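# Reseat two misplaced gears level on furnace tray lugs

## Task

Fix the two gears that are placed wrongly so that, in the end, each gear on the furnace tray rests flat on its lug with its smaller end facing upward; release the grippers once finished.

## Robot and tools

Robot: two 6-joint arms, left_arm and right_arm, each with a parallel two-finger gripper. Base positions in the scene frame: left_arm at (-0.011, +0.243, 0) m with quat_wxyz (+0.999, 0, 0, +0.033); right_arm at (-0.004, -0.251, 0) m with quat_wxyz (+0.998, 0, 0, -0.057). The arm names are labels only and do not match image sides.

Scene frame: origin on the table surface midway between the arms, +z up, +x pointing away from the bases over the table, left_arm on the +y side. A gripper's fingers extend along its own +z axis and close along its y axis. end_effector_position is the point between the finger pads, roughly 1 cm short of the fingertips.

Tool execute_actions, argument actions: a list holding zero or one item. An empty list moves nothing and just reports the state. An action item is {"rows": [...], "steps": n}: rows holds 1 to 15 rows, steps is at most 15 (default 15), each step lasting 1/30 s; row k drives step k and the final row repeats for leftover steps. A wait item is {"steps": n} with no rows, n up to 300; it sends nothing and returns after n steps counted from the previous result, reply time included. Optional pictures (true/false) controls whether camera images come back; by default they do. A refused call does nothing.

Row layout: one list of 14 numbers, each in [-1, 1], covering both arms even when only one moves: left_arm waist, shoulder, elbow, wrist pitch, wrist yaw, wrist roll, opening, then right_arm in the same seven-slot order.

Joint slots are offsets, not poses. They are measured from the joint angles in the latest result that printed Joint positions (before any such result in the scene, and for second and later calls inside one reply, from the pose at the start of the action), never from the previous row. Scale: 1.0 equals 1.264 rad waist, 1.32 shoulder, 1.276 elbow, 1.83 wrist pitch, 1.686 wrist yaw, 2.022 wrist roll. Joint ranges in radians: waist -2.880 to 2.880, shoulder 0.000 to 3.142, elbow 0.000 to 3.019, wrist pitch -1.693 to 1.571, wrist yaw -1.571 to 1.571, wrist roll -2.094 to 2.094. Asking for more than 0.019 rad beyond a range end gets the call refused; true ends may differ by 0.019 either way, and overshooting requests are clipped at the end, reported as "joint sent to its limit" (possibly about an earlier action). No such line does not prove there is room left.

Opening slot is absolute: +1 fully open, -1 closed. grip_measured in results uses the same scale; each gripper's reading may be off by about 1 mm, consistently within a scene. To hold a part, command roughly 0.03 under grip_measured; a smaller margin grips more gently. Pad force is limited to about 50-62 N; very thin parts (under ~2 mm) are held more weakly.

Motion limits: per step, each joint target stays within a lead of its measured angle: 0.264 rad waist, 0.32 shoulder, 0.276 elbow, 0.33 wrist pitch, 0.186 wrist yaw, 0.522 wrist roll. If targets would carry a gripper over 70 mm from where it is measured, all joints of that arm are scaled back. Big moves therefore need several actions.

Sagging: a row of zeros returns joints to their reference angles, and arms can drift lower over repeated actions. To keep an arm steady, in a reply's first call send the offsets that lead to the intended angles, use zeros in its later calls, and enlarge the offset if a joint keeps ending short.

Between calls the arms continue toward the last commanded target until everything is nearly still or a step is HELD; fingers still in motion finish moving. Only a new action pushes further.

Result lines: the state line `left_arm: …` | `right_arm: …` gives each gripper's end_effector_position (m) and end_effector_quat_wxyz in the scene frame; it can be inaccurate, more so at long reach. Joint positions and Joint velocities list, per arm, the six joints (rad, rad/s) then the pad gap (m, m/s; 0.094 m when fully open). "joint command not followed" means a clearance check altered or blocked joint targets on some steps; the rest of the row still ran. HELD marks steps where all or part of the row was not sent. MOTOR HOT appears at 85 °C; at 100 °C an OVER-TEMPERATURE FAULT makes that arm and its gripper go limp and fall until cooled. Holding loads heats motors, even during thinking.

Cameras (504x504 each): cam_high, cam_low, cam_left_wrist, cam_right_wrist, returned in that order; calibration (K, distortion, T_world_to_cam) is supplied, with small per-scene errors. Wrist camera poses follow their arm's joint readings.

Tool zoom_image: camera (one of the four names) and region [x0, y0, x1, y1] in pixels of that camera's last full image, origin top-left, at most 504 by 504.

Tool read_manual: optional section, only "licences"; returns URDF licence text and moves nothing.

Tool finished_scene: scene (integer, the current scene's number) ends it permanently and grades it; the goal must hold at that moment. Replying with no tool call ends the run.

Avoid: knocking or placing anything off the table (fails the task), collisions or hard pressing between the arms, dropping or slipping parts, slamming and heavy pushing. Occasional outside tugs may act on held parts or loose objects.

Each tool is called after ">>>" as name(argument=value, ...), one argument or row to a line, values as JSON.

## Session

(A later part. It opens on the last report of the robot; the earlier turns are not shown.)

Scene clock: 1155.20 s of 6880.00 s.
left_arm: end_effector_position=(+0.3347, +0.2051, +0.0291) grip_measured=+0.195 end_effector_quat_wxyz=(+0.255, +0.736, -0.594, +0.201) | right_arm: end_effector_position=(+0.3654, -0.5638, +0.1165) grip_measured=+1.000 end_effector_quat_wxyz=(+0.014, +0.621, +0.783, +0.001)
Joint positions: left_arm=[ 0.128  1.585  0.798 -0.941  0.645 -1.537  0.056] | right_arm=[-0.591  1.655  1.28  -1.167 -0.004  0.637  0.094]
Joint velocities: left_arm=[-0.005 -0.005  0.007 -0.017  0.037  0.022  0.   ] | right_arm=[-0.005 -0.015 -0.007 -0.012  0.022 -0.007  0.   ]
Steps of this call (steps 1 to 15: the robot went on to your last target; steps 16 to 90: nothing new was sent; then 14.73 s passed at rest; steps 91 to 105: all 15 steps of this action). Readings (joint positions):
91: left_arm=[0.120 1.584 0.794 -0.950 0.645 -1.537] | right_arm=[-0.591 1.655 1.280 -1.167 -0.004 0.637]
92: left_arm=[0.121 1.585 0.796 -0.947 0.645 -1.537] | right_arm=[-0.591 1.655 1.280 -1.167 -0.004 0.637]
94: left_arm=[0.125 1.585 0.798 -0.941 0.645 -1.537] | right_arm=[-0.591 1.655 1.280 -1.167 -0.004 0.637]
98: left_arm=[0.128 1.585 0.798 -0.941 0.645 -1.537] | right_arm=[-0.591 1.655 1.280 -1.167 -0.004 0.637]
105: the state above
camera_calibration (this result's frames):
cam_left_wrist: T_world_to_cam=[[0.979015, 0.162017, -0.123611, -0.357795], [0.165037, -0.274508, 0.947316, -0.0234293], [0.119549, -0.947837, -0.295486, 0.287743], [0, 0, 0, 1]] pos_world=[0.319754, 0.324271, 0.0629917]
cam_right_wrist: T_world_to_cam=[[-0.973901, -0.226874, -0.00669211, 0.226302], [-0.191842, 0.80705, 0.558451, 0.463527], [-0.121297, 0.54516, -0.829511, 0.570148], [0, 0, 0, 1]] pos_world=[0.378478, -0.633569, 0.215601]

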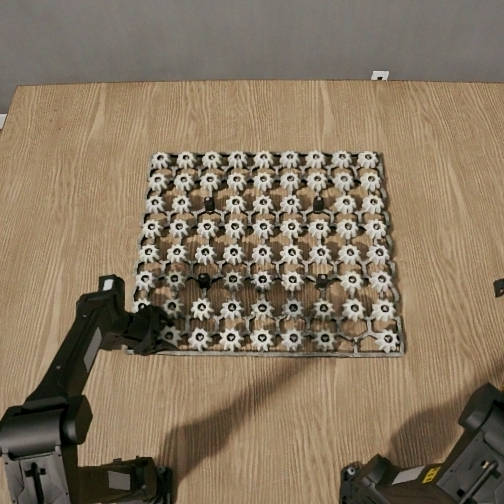

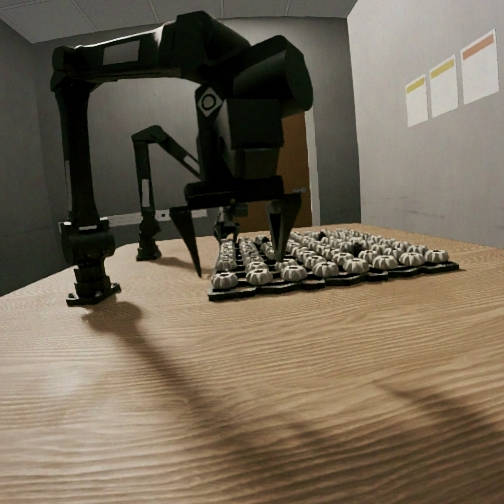

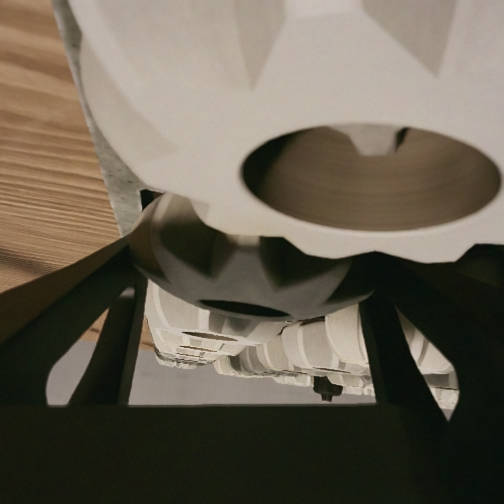

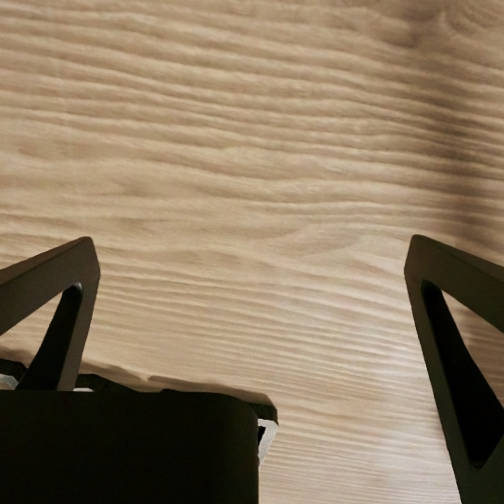

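>>> execute_actions(
  actions=[
    {"rows":[[0,0,0.05,-0.02,0,0,0.16,0,0,0,0,0,0,1],[0,0,0.08,-0.04,0,0,0.16,0,0,0,0,0,0,1],[0,0,0.12,-0.06,0,0,0.16,0,0,0,0,0,0,1],[0,0,0.16,-0.08,0,0,0.16,0,0,0,0,0,0,1],[0,0,0.18,-0.09,0,0,0.16,0,0,0,0,0,0,1],[0,0,0.18,-0.09,0,0,0.16,0,0,0,0,0,0,1],[0,0,0.18,-0.09,0,0,0.16,0,0,0,0,0,0,1],[0,0,0.18,-0.09,0,0,0.16,0,0,0,0,0,0,1],[0.15,0,0.18,-0.09,0,0,0.16,0,0,0,0,0,0,1],[0.3,0,0.18,-0.09,0,0,0.16,0,0,0,0,0,0,1],[0.45,0,0.18,-0.09,0,0,0.16,0,0,0,0,0,0,1],[0.6,0,0.18,-0.09,0,0,0.16,0,0,0,0,0,0,1]],"steps":15},
  ],
)

>>> execute_actions(
  actions=[
    {"steps":20},
  ],
)

Scene clock: 1161.07 s of 6880.00 s.
left_arm: end_effector_position=(+0.3686, +0.3125, +0.0701) grip_measured=+0.195 end_effector_quat_wxyz=(+0.232, +0.808, -0.492, +0.228) | right_arm: end_effector_position=(+0.3654, -0.5638, +0.1165) grip_measured=+1.000 end_effector_quat_wxyz=(+0.014, +0.621, +0.783, +0.001)
Joint positions: left_arm=[ 0.387  1.602  0.961 -1.1    0.643 -1.537  0.056] | right_arm=[-0.591  1.655  1.28  -1.167 -0.004  0.637  0.094]
Joint velocities: left_arm=[ 1.656 -0.015  0.017 -0.007 -0.007  0.037 -0.   ] | right_arm=[-0.005  0.015 -0.007  0.012 -0.037  0.037  0.   ]
Steps of this call (steps 1 to 15: the robot went on to your last target; steps 16 to 90: nothing new was sent; then 2.37 s passed at rest; steps 91 to 105: all 15 steps of this action). Readings (joint positions):
91: left_arm=[0.128 1.585 0.799 -0.945 0.644 -1.537] | right_arm=[-0.591 1.655 1.280 -1.167 -0.004 0.637]
92: left_arm=[0.128 1.585 0.805 -0.959 0.641 -1.537] | right_arm=[-0.591 1.655 1.280 -1.167 -0.004 0.637]
94: left_arm=[0.128 1.592 0.838 -1.017 0.637 -1.537] | right_arm=[-0.591 1.655 1.280 -1.167 -0.004 0.637]
98: left_arm=[0.124 1.602 0.901 -1.100 0.632 -1.537] | right_arm=[-0.591 1.655 1.280 -1.167 -0.004 0.637]
105: the state above
camera_calibration (this result's frames):
cam_left_wrist: T_world_to_cam=[[0.903374, 0.40616, -0.137656, -0.450727], [0.242476, -0.218991, 0.945118, -0.0841493], [0.353724, -0.887174, -0.296315, 0.29236], [0, 0, 0, 1]] pos_world=[0.324165, 0.424013, 0.104117]
cam_right_wrist: T_world_to_cam=[[-0.973901, -0.226874, -0.00669211, 0.226302], [-0.191842, 0.80705, 0.558451, 0.463527], [-0.121297, 0.54516, -0.829511, 0.570148], [0, 0, 0, 1]] pos_world=[0.378478, -0.633569, 0.215601]

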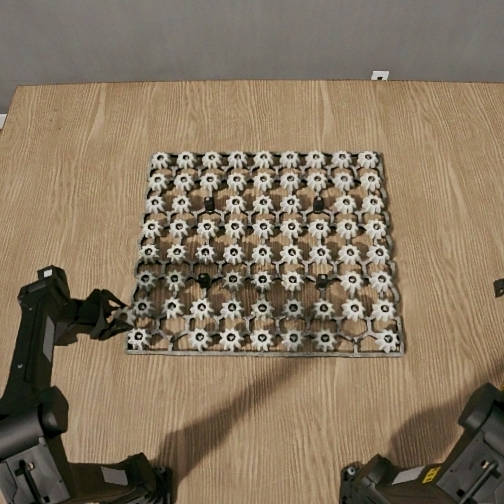

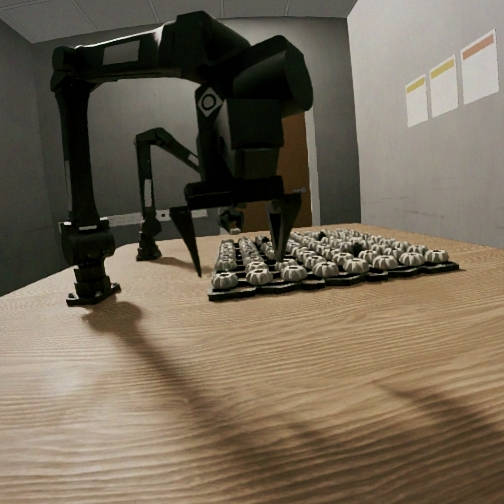

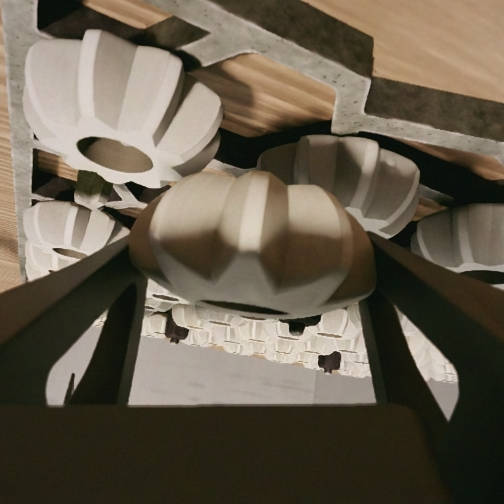

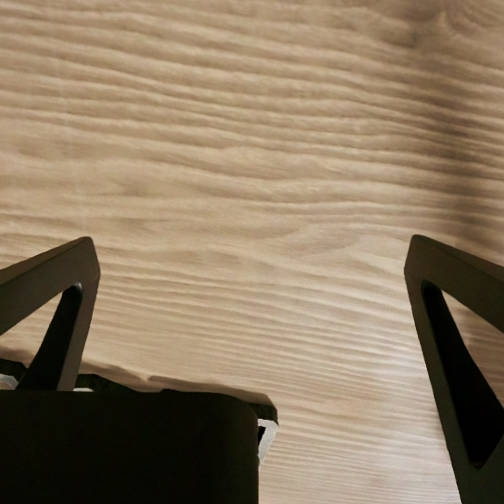

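Scene clock: 1161.73 s of 6880.00 s.
left_arm: end_effector_position=(+0.2931, +0.4910, +0.0739) grip_measured=+0.195 end_effector_quat_wxyz=(+0.160, +0.904, -0.282, +0.277) | right_arm: end_effector_position=(+0.3654, -0.5638, +0.1165) grip_measured=+1.000 end_effector_quat_wxyz=(+0.014, +0.621, +0.783, +0.001)
Joint positions: left_arm=[ 0.882  1.602  0.978 -1.1    0.635 -1.537  0.056] | right_arm=[-0.591  1.655  1.28  -1.167 -0.004  0.637  0.094]
Joint velocities: left_arm=[-0.015 -0.015 -0.002 -0.007 -0.051  0.037  0.001] | right_arm=[ 0.005  0.005 -0.007 -0.012 -0.007 -0.022  0.   ]
Steps of this call (steps 1 to 20: the robot went on to your last target). Readings (joint positions):
1: left_arm=[0.443 1.602 0.961 -1.100 0.642 -1.537] | right_arm=[-0.591 1.655 1.280 -1.167 -0.004 0.637]
2: left_arm=[0.501 1.602 0.961 -1.100 0.642 -1.537] | right_arm=[-0.591 1.655 1.280 -1.167 -0.004 0.637]
4: left_arm=[0.620 1.602 0.961 -1.100 0.640 -1.537] | right_arm=[-0.591 1.655 1.280 -1.167 -0.004 0.637]
8: left_arm=[0.849 1.602 0.966 -1.100 0.636 -1.537] | right_arm=[-0.591 1.655 1.280 -1.167 -0.004 0.637]
20: the state above
camera_calibration (this result's frames):
cam_left_wrist: T_world_to_cam=[[0.603024, 0.788454, -0.121251, -0.555409], [0.313877, -0.0947766, 0.944722, -0.112257], [0.733378, -0.607748, -0.30463, 0.230695], [0, 0, 0, 1]] pos_world=[0.200974, 0.56748, 0.108984]
cam_right_wrist: T_world_to_cam=[[-0.973901, -0.226874, -0.00669211, 0.226302], [-0.191842, 0.80705, 0.558451, 0.463527], [-0.121297, 0.54516, -0.829511, 0.570148], [0, 0, 0, 1]] pos_world=[0.378478, -0.633569, 0.215601]

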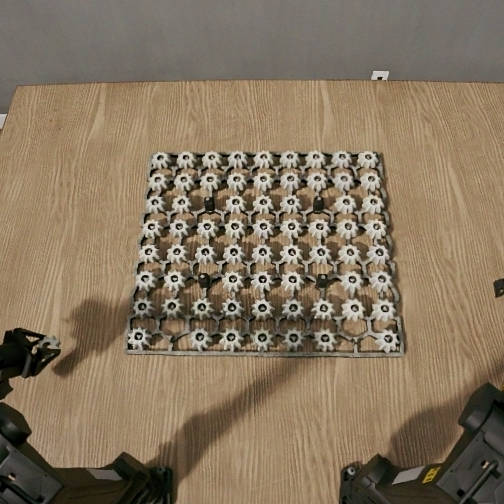

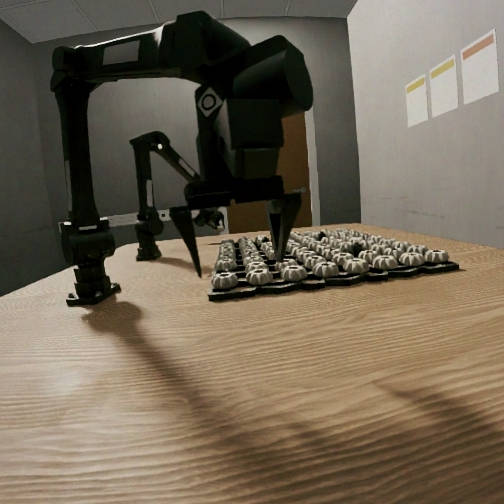

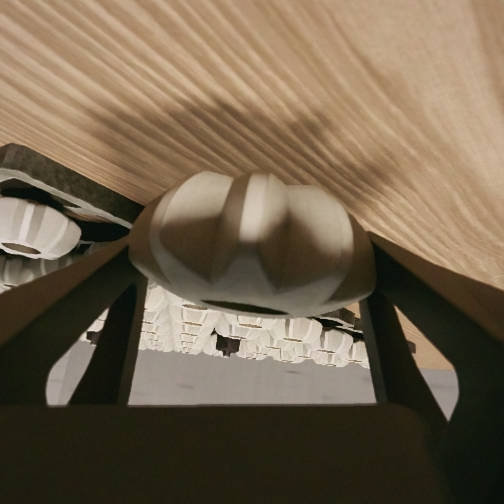

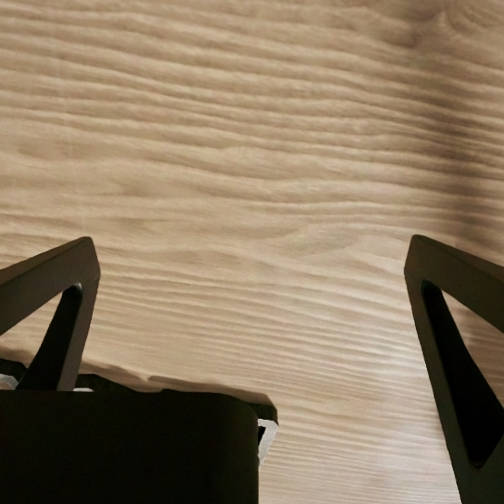

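>>> execute_actions(
  actions=[
    {"rows":[[-0.1,0,0.03,0,-0.2,0,0.16,0,0,0,0,0,0,1],[-0.2,0,0.03,0,-0.4,0,0.16,0,0,0,0,0,0,1],[-0.2,0,0.03,0,-0.6,0,0.16,0,0,0,0,0,0,1],[-0.2,0,0.03,0,-0.8,0,0.16,0,0,0,0,0,0,1],[-0.2,0,0.03,0,-1,0,0.16,0,0,0,0,0,0,1]],"steps":15},
  ],
)

>>> execute_actions(
  actions=[
    {"steps":60},
  ],
)

Scene clock: 1188.50 s of 6880.00 s.
left_arm: end_effector_position=(+0.2060, +0.5788, +0.0857) grip_measured=+0.195 end_effector_quat_wxyz=(-0.085, +0.816, -0.433, -0.373) | right_arm: end_effector_position=(+0.3654, -0.5638, +0.1165) grip_measured=+1.000 end_effector_quat_wxyz=(+0.014, +0.621, +0.783, +0.001)
Joint positions: left_arm=[ 0.627  1.612  0.979 -1.099 -0.773 -1.537  0.056] | right_arm=[-0.591  1.655  1.28  -1.167 -0.004  0.637  0.094]
Joint velocities: left_arm=[ 0.21  -0.015 -0.002 -0.012 -2.586  0.007 -0.   ] | right_arm=[-0.005 -0.005 -0.012  0.007 -0.022  0.007  0.   ]
Steps of this call (steps 1 to 30: the robot went on to your last target; steps 31 to 90: nothing new was sent; then 23.27 s passed at rest; steps 91 to 105: all 15 steps of this action). Readings (joint positions):
91: left_arm=[0.871 1.602 0.978 -1.100 0.560 -1.537] | right_arm=[-0.591 1.655 1.280 -1.167 -0.004 0.637]
92: left_arm=[0.843 1.602 0.979 -1.100 0.452 -1.537] | right_arm=[-0.591 1.655 1.280 -1.167 -0.004 0.637]
94: left_arm=[0.746 1.606 0.979 -1.099 0.244 -1.537] | right_arm=[-0.591 1.655 1.280 -1.167 -0.004 0.637]
98: left_arm=[0.586 1.612 0.979 -1.099 -0.123 -1.537] | right_arm=[-0.591 1.655 1.280 -1.167 -0.004 0.637]
105: the state above
camera_calibration (this result's frames):
cam_left_wrist: T_world_to_cam=[[0.778296, 0.599914, -0.185362, -0.492118], [0.582418, -0.800055, -0.14388, 0.358464], [-0.234615, 0.0040227, -0.97208, 0.25402], [0, 0, 0, 1]] pos_world=[0.233834, 0.580997, 0.207283]
cam_right_wrist: T_world_to_cam=[[-0.973901, -0.226874, -0.00669211, 0.226302], [-0.191842, 0.80705, 0.558451, 0.463527], [-0.121297, 0.54516, -0.829511, 0.570148], [0, 0, 0, 1]] pos_world=[0.378478, -0.633569, 0.215601]

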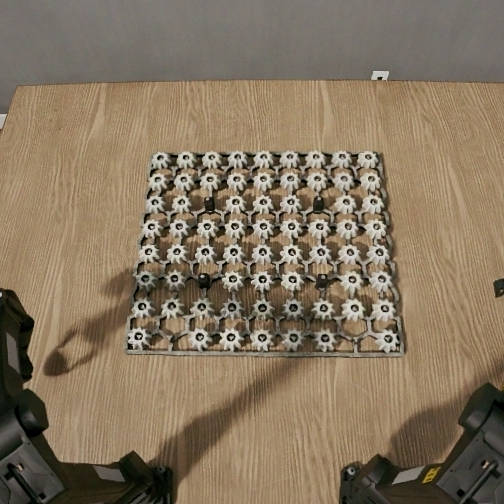

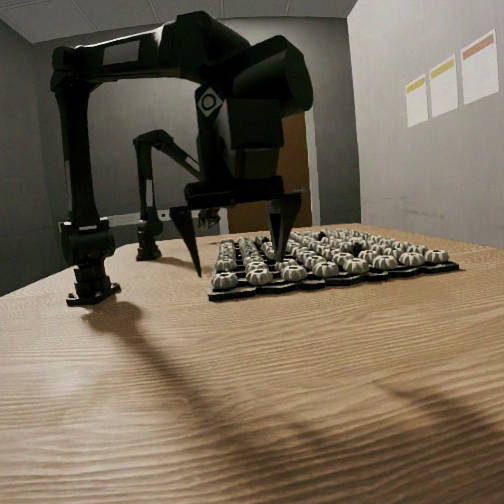

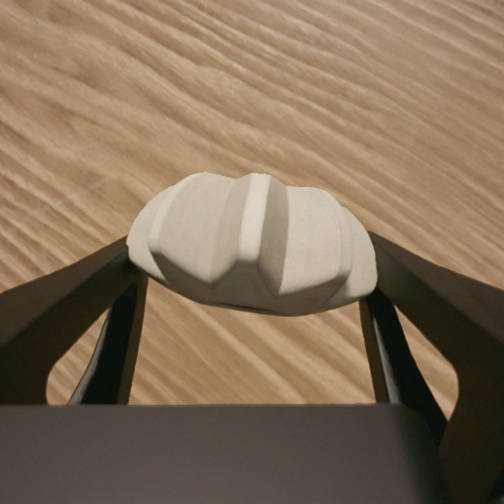

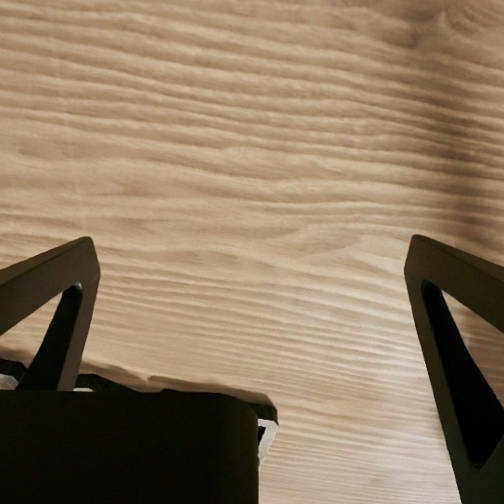

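Scene clock: 1190.50 s of 6880.00 s.
left_arm: end_effector_position=(+0.1895, +0.6061, +0.1212) grip_measured=+0.195 end_effector_quat_wxyz=(-0.136, +0.762, -0.413, -0.480) | right_arm: end_effector_position=(+0.3654, -0.5638, +0.1165) grip_measured=+1.000 end_effector_quat_wxyz=(+0.014, +0.621, +0.783, +0.001)
Joint positions: left_arm=[ 0.636  1.612  0.98  -1.099 -1.037 -1.537  0.056] | right_arm=[-0.591  1.655  1.28  -1.167 -0.004  0.637  0.094]
Joint velocities: left_arm=[-0.005 -0.015 -0.007  0.007  0.095 -0.007 -0.   ] | right_arm=[-0.005 -0.015  0.002 -0.002  0.037  0.051  0.   ]
Steps of this call (steps 1 to 30: the robot went on to your last target; steps 31 to 60: nothing new was sent). Readings (joint positions):
1: left_arm=[0.633 1.612 0.979 -1.099 -0.866 -1.537] | right_arm=[-0.591 1.655 1.280 -1.167 -0.004 0.637]
2: left_arm=[0.636 1.612 0.979 -1.099 -0.958 -1.537] | right_arm=[-0.591 1.655 1.280 -1.167 -0.004 0.637]
4: left_arm=[0.637 1.612 0.980 -1.099 -1.034 -1.537] | right_arm=[-0.591 1.655 1.280 -1.167 -0.004 0.637]
8: left_arm=[0.636 1.612 0.980 -1.099 -1.037 -1.537] | right_arm=[-0.591 1.655 1.280 -1.167 -0.004 0.637]
60: the state above
All arms were judged still, so your last target was given up. Only a new action makes them travel on or press farther. Fingers that are still opening or closing keep moving.
camera_calibration (this result's frames):
cam_left_wrist: T_world_to_cam=[[0.766788, 0.612244, -0.192855, -0.493477], [0.511018, -0.764057, -0.3938, 0.417074], [-0.388454, 0.203409, -0.898737, 0.183996], [0, 0, 0, 1]] pos_world=[0.236734, 0.58337, 0.234438]
cam_right_wrist: T_world_to_cam=[[-0.973901, -0.226874, -0.00669211, 0.226302], [-0.191842, 0.80705, 0.558451, 0.463527], [-0.121297, 0.54516, -0.829511, 0.570148], [0, 0, 0, 1]] pos_world=[0.378478, -0.633569, 0.215601]

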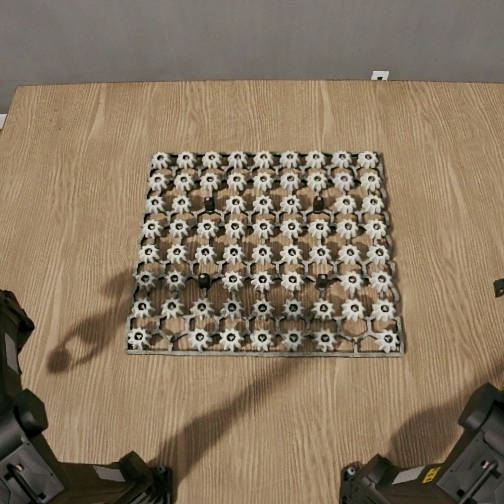

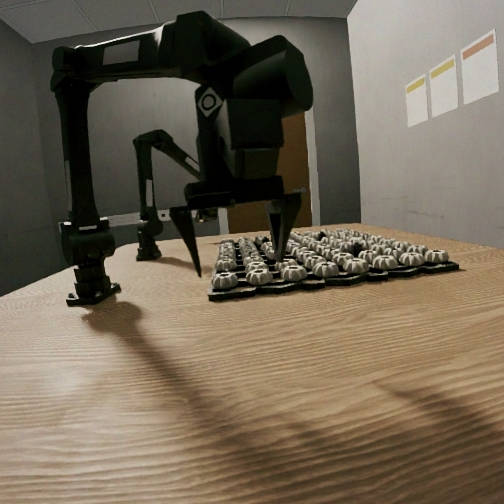

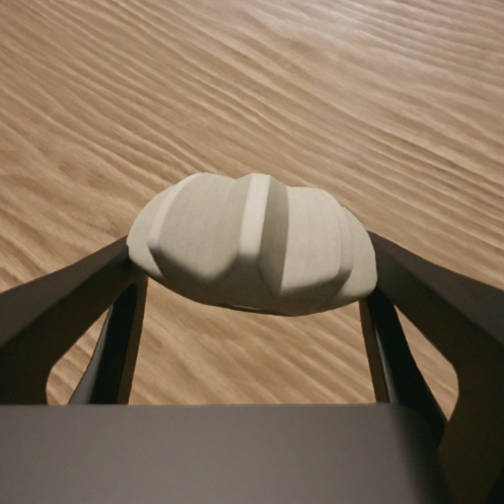

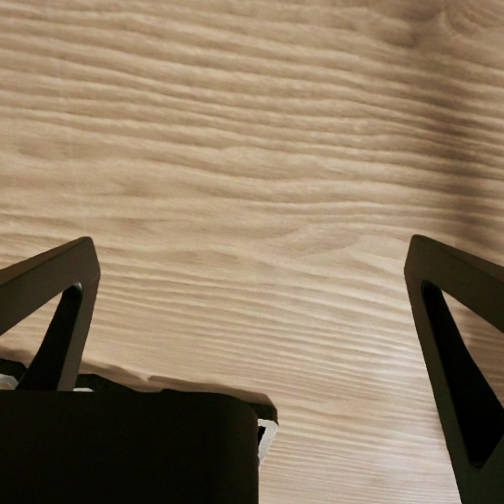

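>>> execute_actions(
  actions=[
    {"rows":[[-0.05,0.04,-0.02,0.045,-0.05,0,0.16,0,0,0,0,0,0,1],[-0.1,0.08,-0.04,0.09,-0.1,0,0.16,0,0,0,0,0,0,1],[-0.1,0.11,-0.06,0.13,-0.1,0,0.16,0,0,0,0,0,0,1],[-0.1,0.145,-0.075,0.165,-0.1,0,0.16,0,0,0,0,0,0,1]],"steps":15},
  ],
)

>>> execute_actions(
  actions=[
    {"steps":15},
  ],
)

Scene clock: 1196.63 s of 6880.00 s.
left_arm: end_effector_position=(+0.2174, +0.5783, +0.0267) grip_measured=+0.195 end_effector_quat_wxyz=(-0.183, +0.684, -0.458, -0.537) | right_arm: end_effector_position=(+0.3654, -0.5638, +0.1165) grip_measured=+1.000 end_effector_quat_wxyz=(+0.014, +0.621, +0.783, +0.001)
Joint positions: left_arm=[ 0.503  1.842  0.864 -0.805 -1.197 -1.537  0.056] | right_arm=[-0.591  1.655  1.28  -1.167 -0.004  0.637  0.094]
Joint velocities: left_arm=[ 0.073 -0.063  0.007 -0.012  0.007 -0.007 -0.   ] | right_arm=[-0.005  0.005  0.012 -0.002  0.007 -0.022  0.   ]
Steps of this call (steps 1 to 90: nothing new was sent; then 2.63 s passed at rest; steps 91 to 105: all 15 steps of this action). Readings (joint positions):
91: left_arm=[0.632 1.616 0.975 -1.086 -1.067 -1.537] | right_arm=[-0.591 1.655 1.280 -1.167 -0.004 0.637]
92: left_arm=[0.620 1.625 0.963 -1.049 -1.136 -1.537] | right_arm=[-0.591 1.655 1.280 -1.167 -0.004 0.637]
94: left_arm=[0.576 1.669 0.938 -0.943 -1.193 -1.537] | right_arm=[-0.591 1.655 1.280 -1.167 -0.004 0.637]
98: left_arm=[0.498 1.811 0.892 -0.817 -1.190 -1.537] | right_arm=[-0.591 1.655 1.280 -1.167 -0.004 0.637]
105: the state above
camera_calibration (this result's frames):
cam_left_wrist: T_world_to_cam=[[0.828213, 0.502779, -0.247542, -0.464632], [0.321701, -0.78822, -0.524613, 0.402977], [-0.458881, 0.354857, -0.814558, 0.041012], [0, 0, 0, 1]] pos_world=[0.273996, 0.536688, 0.129798]
cam_right_wrist: T_world_to_cam=[[-0.973901, -0.226874, -0.00669211, 0.226302], [-0.191842, 0.80705, 0.558451, 0.463527], [-0.121297, 0.54516, -0.829511, 0.570148], [0, 0, 0, 1]] pos_world=[0.378478, -0.633569, 0.215601]

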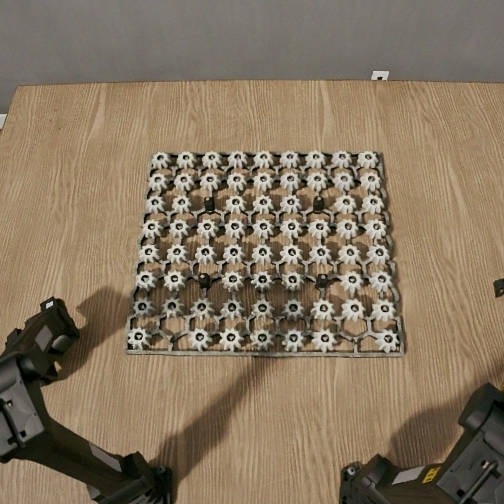

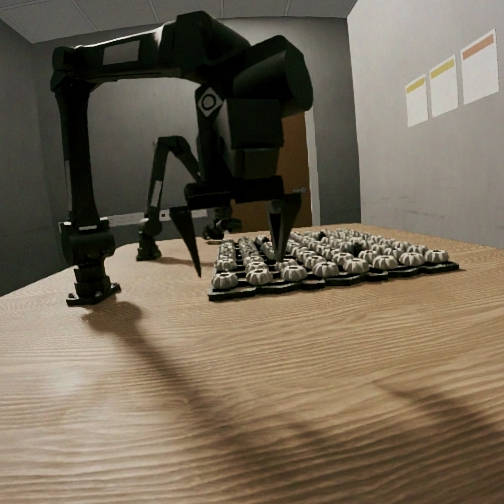

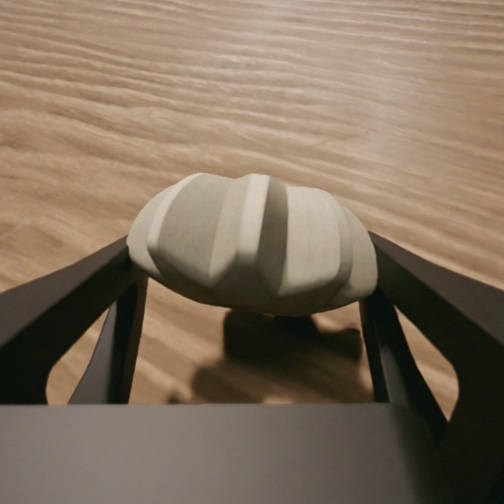

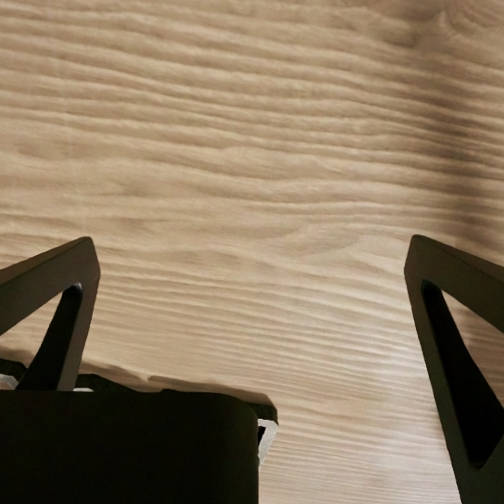

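Scene clock: 1197.13 s of 6880.00 s.
left_arm: end_effector_position=(+0.2166, +0.5793, +0.0283) grip_measured=+0.195 end_effector_quat_wxyz=(-0.184, +0.686, -0.456, -0.536) | right_arm: end_effector_position=(+0.3654, -0.5638, +0.1165) grip_measured=+1.000 end_effector_quat_wxyz=(+0.014, +0.621, +0.783, +0.001)
Joint positions: left_arm=[ 0.506  1.837  0.864 -0.805 -1.196 -1.537  0.056] | right_arm=[-0.591  1.655  1.28  -1.167 -0.004  0.637  0.094]
Joint velocities: left_arm=[-0.005 -0.024  0.012  0.012 -0.066 -0.081  0.001] | right_arm=[ 0.005 -0.015  0.007  0.007  0.007  0.051  0.   ]
Steps of this call (steps 1 to 15: the robot went on to your last target). Readings (joint positions):
1: left_arm=[0.505 1.840 0.864 -0.805 -1.197 -1.537] | right_arm=[-0.591 1.655 1.280 -1.167 -0.004 0.637]
2: left_arm=[0.506 1.838 0.864 -0.805 -1.197 -1.537] | right_arm=[-0.591 1.655 1.280 -1.167 -0.004 0.637]
4: left_arm=[0.506 1.837 0.864 -0.805 -1.197 -1.537] | right_arm=[-0.591 1.655 1.280 -1.167 -0.004 0.637]
8: left_arm=[0.506 1.837 0.864 -0.805 -1.196 -1.537] | right_arm=[-0.591 1.655 1.280 -1.167 -0.004 0.637]
15: the state above
All arms were judged still, so your last target was given up. Only a new action makes them travel on or press farther. Fingers that are still opening or closing keep moving.
camera_calibration (this result's frames):
cam_left_wrist: T_world_to_cam=[[0.827513, 0.506267, -0.242727, -0.466189], [0.326761, -0.785839, -0.525057, 0.402368], [-0.456563, 0.355178, -0.81572, 0.0409147], [0, 0, 0, 1]] pos_world=[0.27298, 0.537681, 0.131484]
cam_right_wrist: T_world_to_cam=[[-0.973901, -0.226874, -0.00669211, 0.226302], [-0.191842, 0.80705, 0.558451, 0.463527], [-0.121297, 0.54516, -0.829511, 0.570148], [0, 0, 0, 1]] pos_world=[0.378478, -0.633569, 0.215601]

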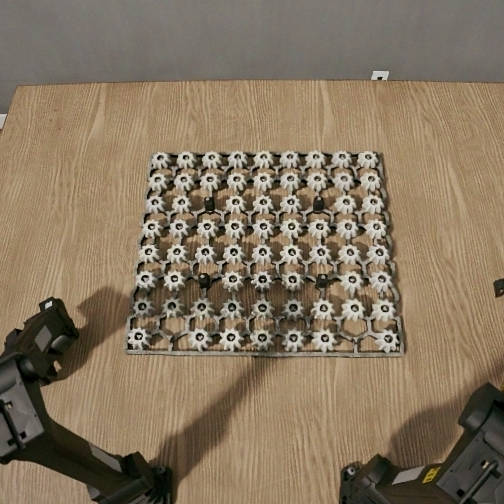

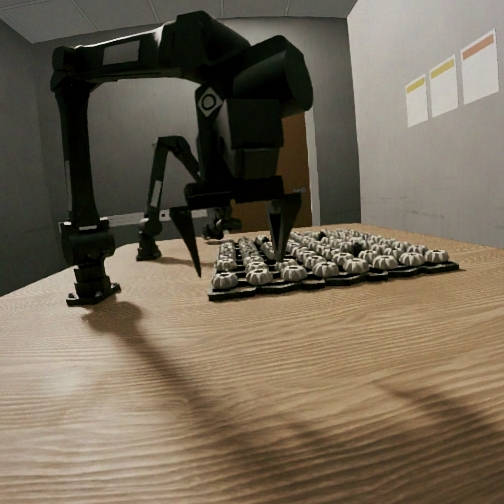

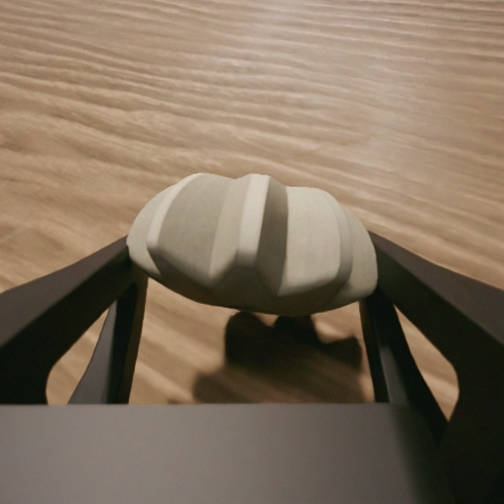

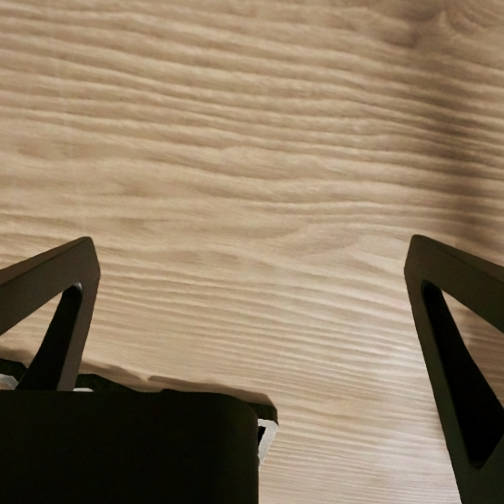

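>>> execute_actions(
  actions=[
    {"rows":[[0,0,0,0,-0.06,0,0.16,0,0,0,0,0,0,1],[0,0.01,0,0,-0.12,0,0.16,0,0,0,0,0,0,1],[0,0.02,0,0,-0.14,0,0.16,0,0,0,0,0,0,1],[0,0.035,0,0,-0.14,0,0.16,0,0,0,0,0,0,1],[0,0.035,0,0,-0.14,0,0.16,0,0,0,0,0,0,1],[0,0.035,0,0,-0.14,0,0.16,0,0,0,0,0,0,1],[0,0.035,0,0,-0.14,0,0.16,0,0,0,0,0,0,1],[0,0.035,0,0,-0.14,0,0.16,0,0,0,0,0,0,1],[0,0.035,0,0,-0.14,0,0.22,0,0,0,0,0,0,1],[0,0.035,0,0,-0.14,0,0.35,0,0,0,0,0,0,1],[0,0.035,0,0,-0.14,0,0.6,0,0,0,0,0,0,1]],"steps":15},
  ],
)

>>> execute_actions(
  actions=[
    {"steps":20},
  ],
)

Scene clock: 1203.63 s of 6880.00 s.
left_arm: end_effector_position=(+0.2132, +0.5792, +0.0296) grip_measured=+0.596 end_effector_quat_wxyz=(-0.185, +0.677, -0.456, -0.547) | right_arm: end_effector_position=(+0.3654, -0.5638, +0.1165) grip_measured=+1.000 end_effector_quat_wxyz=(+0.014, +0.621, +0.783, +0.001)
Joint positions: left_arm=[ 0.506  1.841  0.856 -0.804 -1.224 -1.537  0.075] | right_arm=[-0.591  1.655  1.28  -1.167 -0.004  0.637  0.094]
Joint velocities: left_arm=[-0.015 -0.015  0.007  0.007  0.081 -0.037  0.001] | right_arm=[-0.005 -0.015 -0.012 -0.007 -0.022  0.007  0.   ]
A step of this action was HELD (marked below), so the robot has no last target. An arm can still carry out its HELD step.
Steps of this call (steps 1 to 90: nothing new was sent; then 3.00 s passed at rest; steps 91 to 105: all 15 steps of this action). Readings (joint positions):
91: left_arm=[0.506 1.838 0.863 -0.804 -1.228 -1.537] | right_arm=[-0.591 1.655 1.280 -1.167 -0.004 0.637]
92: left_arm=[0.506 1.840 0.861 -0.804 -1.240 -1.537] | right_arm=[-0.591 1.655 1.280 -1.167 -0.004 0.637] HELD
93: left_arm=[0.506 1.840 0.861 -0.804 -1.228 -1.537] | right_arm=[-0.591 1.655 1.280 -1.167 -0.004 0.637] HELD
94: left_arm=[0.506 1.841 0.860 -0.804 -1.221 -1.537] | right_arm=[-0.591 1.655 1.280 -1.167 -0.004 0.637] HELD
95: left_arm=[0.506 1.841 0.859 -0.804 -1.219 -1.537] | right_arm=[-0.591 1.655 1.280 -1.167 -0.004 0.637] HELD
96: left_arm=[0.506 1.841 0.857 -0.804 -1.219 -1.537] | right_arm=[-0.591 1.655 1.280 -1.167 -0.004 0.637] HELD
97: left_arm=[0.506 1.841 0.856 -0.804 -1.218 -1.537] | right_arm=[-0.591 1.655 1.280 -1.167 -0.004 0.637] HELD
98: left_arm=[0.506 1.841 0.856 -0.804 -1.218 -1.537] | right_arm=[-0.591 1.655 1.280 -1.167 -0.004 0.637] HELD
99: left_arm=[0.506 1.841 0.856 -0.804 -1.218 -1.537] | right_arm=[-0.591 1.655 1.280 -1.167 -0.004 0.637] HELD
100: left_arm=[0.506 1.841 0.856 -0.804 -1.219 -1.537] | right_arm=[-0.591 1.655 1.280 -1.167 -0.004 0.637] HELD
101: left_arm=[0.506 1.841 0.856 -0.804 -1.222 -1.537] | right_arm=[-0.591 1.655 1.280 -1.167 -0.004 0.637] HELD
102: left_arm=[0.506 1.841 0.856 -0.804 -1.223 -1.537] | right_arm=[-0.591 1.655 1.280 -1.167 -0.004 0.637] HELD
103: left_arm=[0.506 1.841 0.856 -0.804 -1.223 -1.537] | right_arm=[-0.591 1.655 1.280 -1.167 -0.004 0.637] HELD
104: left_arm=[0.506 1.841 0.856 -0.804 -1.223 -1.537] | right_arm=[-0.591 1.655 1.280 -1.167 -0.004 0.637] HELD
105: the state above HELD
joint command not followed: on one or more control steps a check withheld the commanded joint targets of the left arm, and it was not sent them on those steps. On the call's last step the targets were still withheld.
cause: the commanded joint targets would bring two parts of the arm too close to each other (its wrist (the part past joint 4) and its wrist camera, with joints 5 (wrist yaw) and 6 (wrist roll) between them); next, command targets that bring no two parts of the arm closer together.
camera_calibration (this result's frames):
cam_left_wrist: T_world_to_cam=[[0.824264, 0.505834, -0.254403, -0.461676], [0.309747, -0.778957, -0.545236, 0.404377], [-0.473968, 0.370617, -0.798747, 0.0347608], [0, 0, 0, 1]] pos_world=[0.271763, 0.535641, 0.130794]
cam_right_wrist: T_world_to_cam=[[-0.973901, -0.226874, -0.00669211, 0.226302], [-0.191842, 0.80705, 0.558451, 0.463527], [-0.121297, 0.54516, -0.829511, 0.570148], [0, 0, 0, 1]] pos_world=[0.378478, -0.633569, 0.215601]

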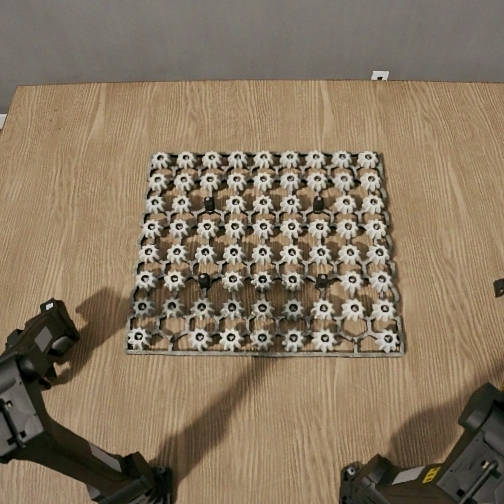

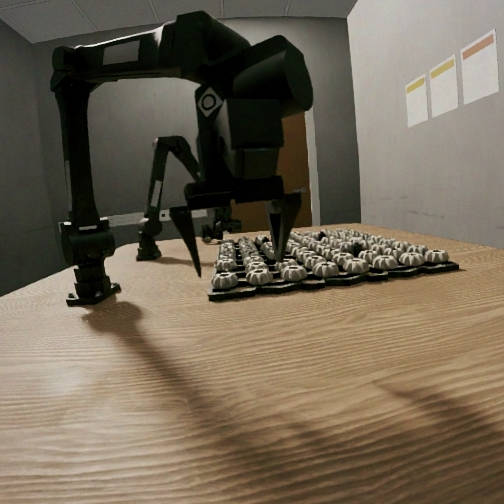

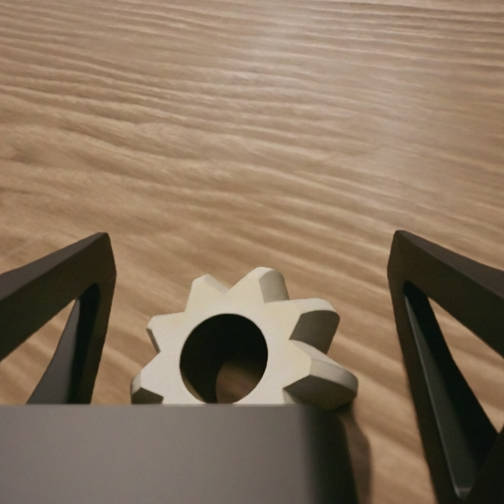

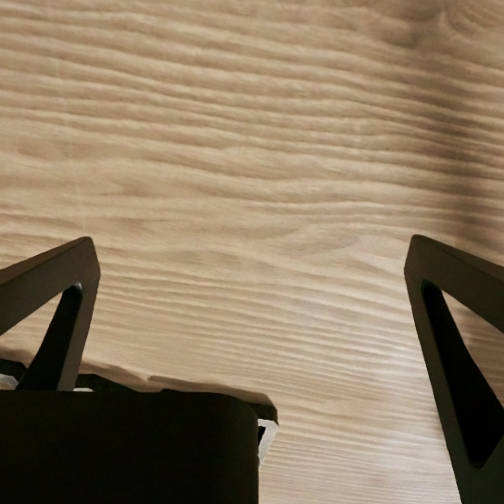

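Scene clock: 1204.30 s of 6880.00 s.
left_arm: end_effector_position=(+0.2132, +0.5793, +0.0297) grip_measured=+0.597 end_effector_quat_wxyz=(-0.185, +0.677, -0.456, -0.547) | right_arm: end_effector_position=(+0.3654, -0.5638, +0.1165) grip_measured=+1.000 end_effector_quat_wxyz=(+0.014, +0.621, +0.783, +0.001)
Joint positions: left_arm=[ 0.506  1.841  0.856 -0.804 -1.224 -1.537  0.075] | right_arm=[-0.591  1.655  1.28  -1.167 -0.004  0.637  0.094]
Joint velocities: left_arm=[-0.015 -0.005 -0.007 -0.007  0.007  0.022 -0.001] | right_arm=[-0.015 -0.015  0.017 -0.027 -0.037 -0.022  0.   ]
Steps of this call (steps 1 to 20: nothing new was sent). Readings (joint positions):
1: left_arm=[0.506 1.841 0.856 -0.804 -1.224 -1.537] | right_arm=[-0.591 1.655 1.280 -1.167 -0.004 0.637]
2: left_arm=[0.506 1.841 0.856 -0.804 -1.224 -1.537] | right_arm=[-0.591 1.655 1.280 -1.167 -0.004 0.637]
4: left_arm=[0.506 1.841 0.856 -0.804 -1.224 -1.537] | right_arm=[-0.591 1.655 1.280 -1.167 -0.004 0.637]
8: left_arm=[0.506 1.841 0.856 -0.804 -1.224 -1.537] | right_arm=[-0.591 1.655 1.280 -1.167 -0.004 0.637]
20: the state above
camera_calibration (this result's frames):
cam_left_wrist: T_world_to_cam=[[0.824254, 0.505846, -0.254411, -0.461677], [0.309573, -0.778812, -0.545542, 0.404393], [-0.474099, 0.370907, -0.798535, 0.0346529], [0, 0, 0, 1]] pos_world=[0.271779, 0.535631, 0.130829]
cam_right_wrist: T_world_to_cam=[[-0.973901, -0.226874, -0.00669211, 0.226302], [-0.191842, 0.80705, 0.558451, 0.463527], [-0.121297, 0.54516, -0.829511, 0.570148], [0, 0, 0, 1]] pos_world=[0.378478, -0.633569, 0.215601]

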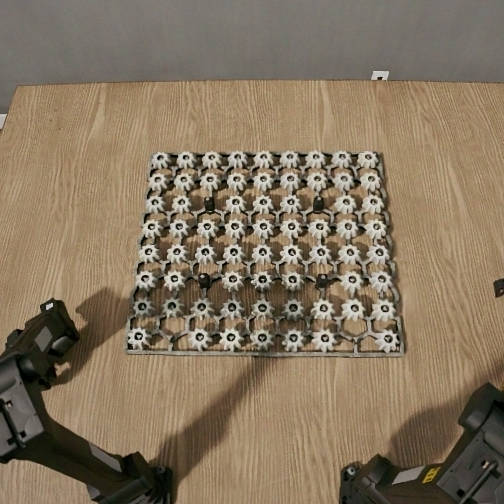

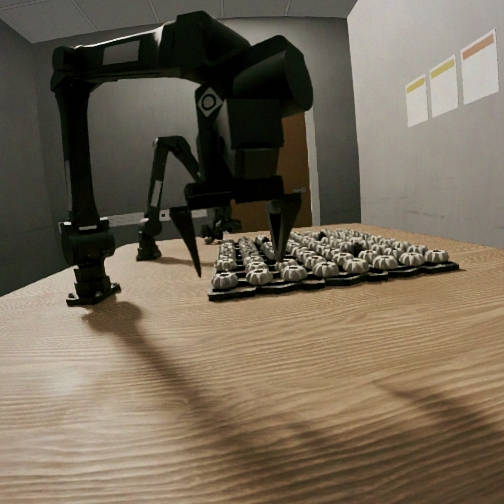

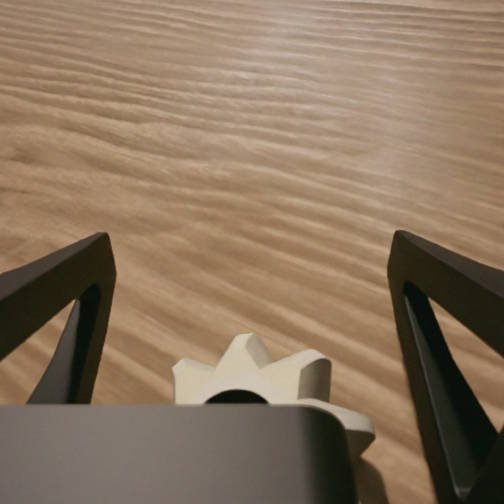

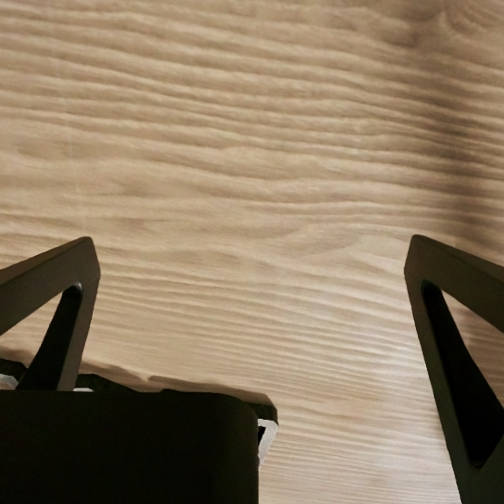

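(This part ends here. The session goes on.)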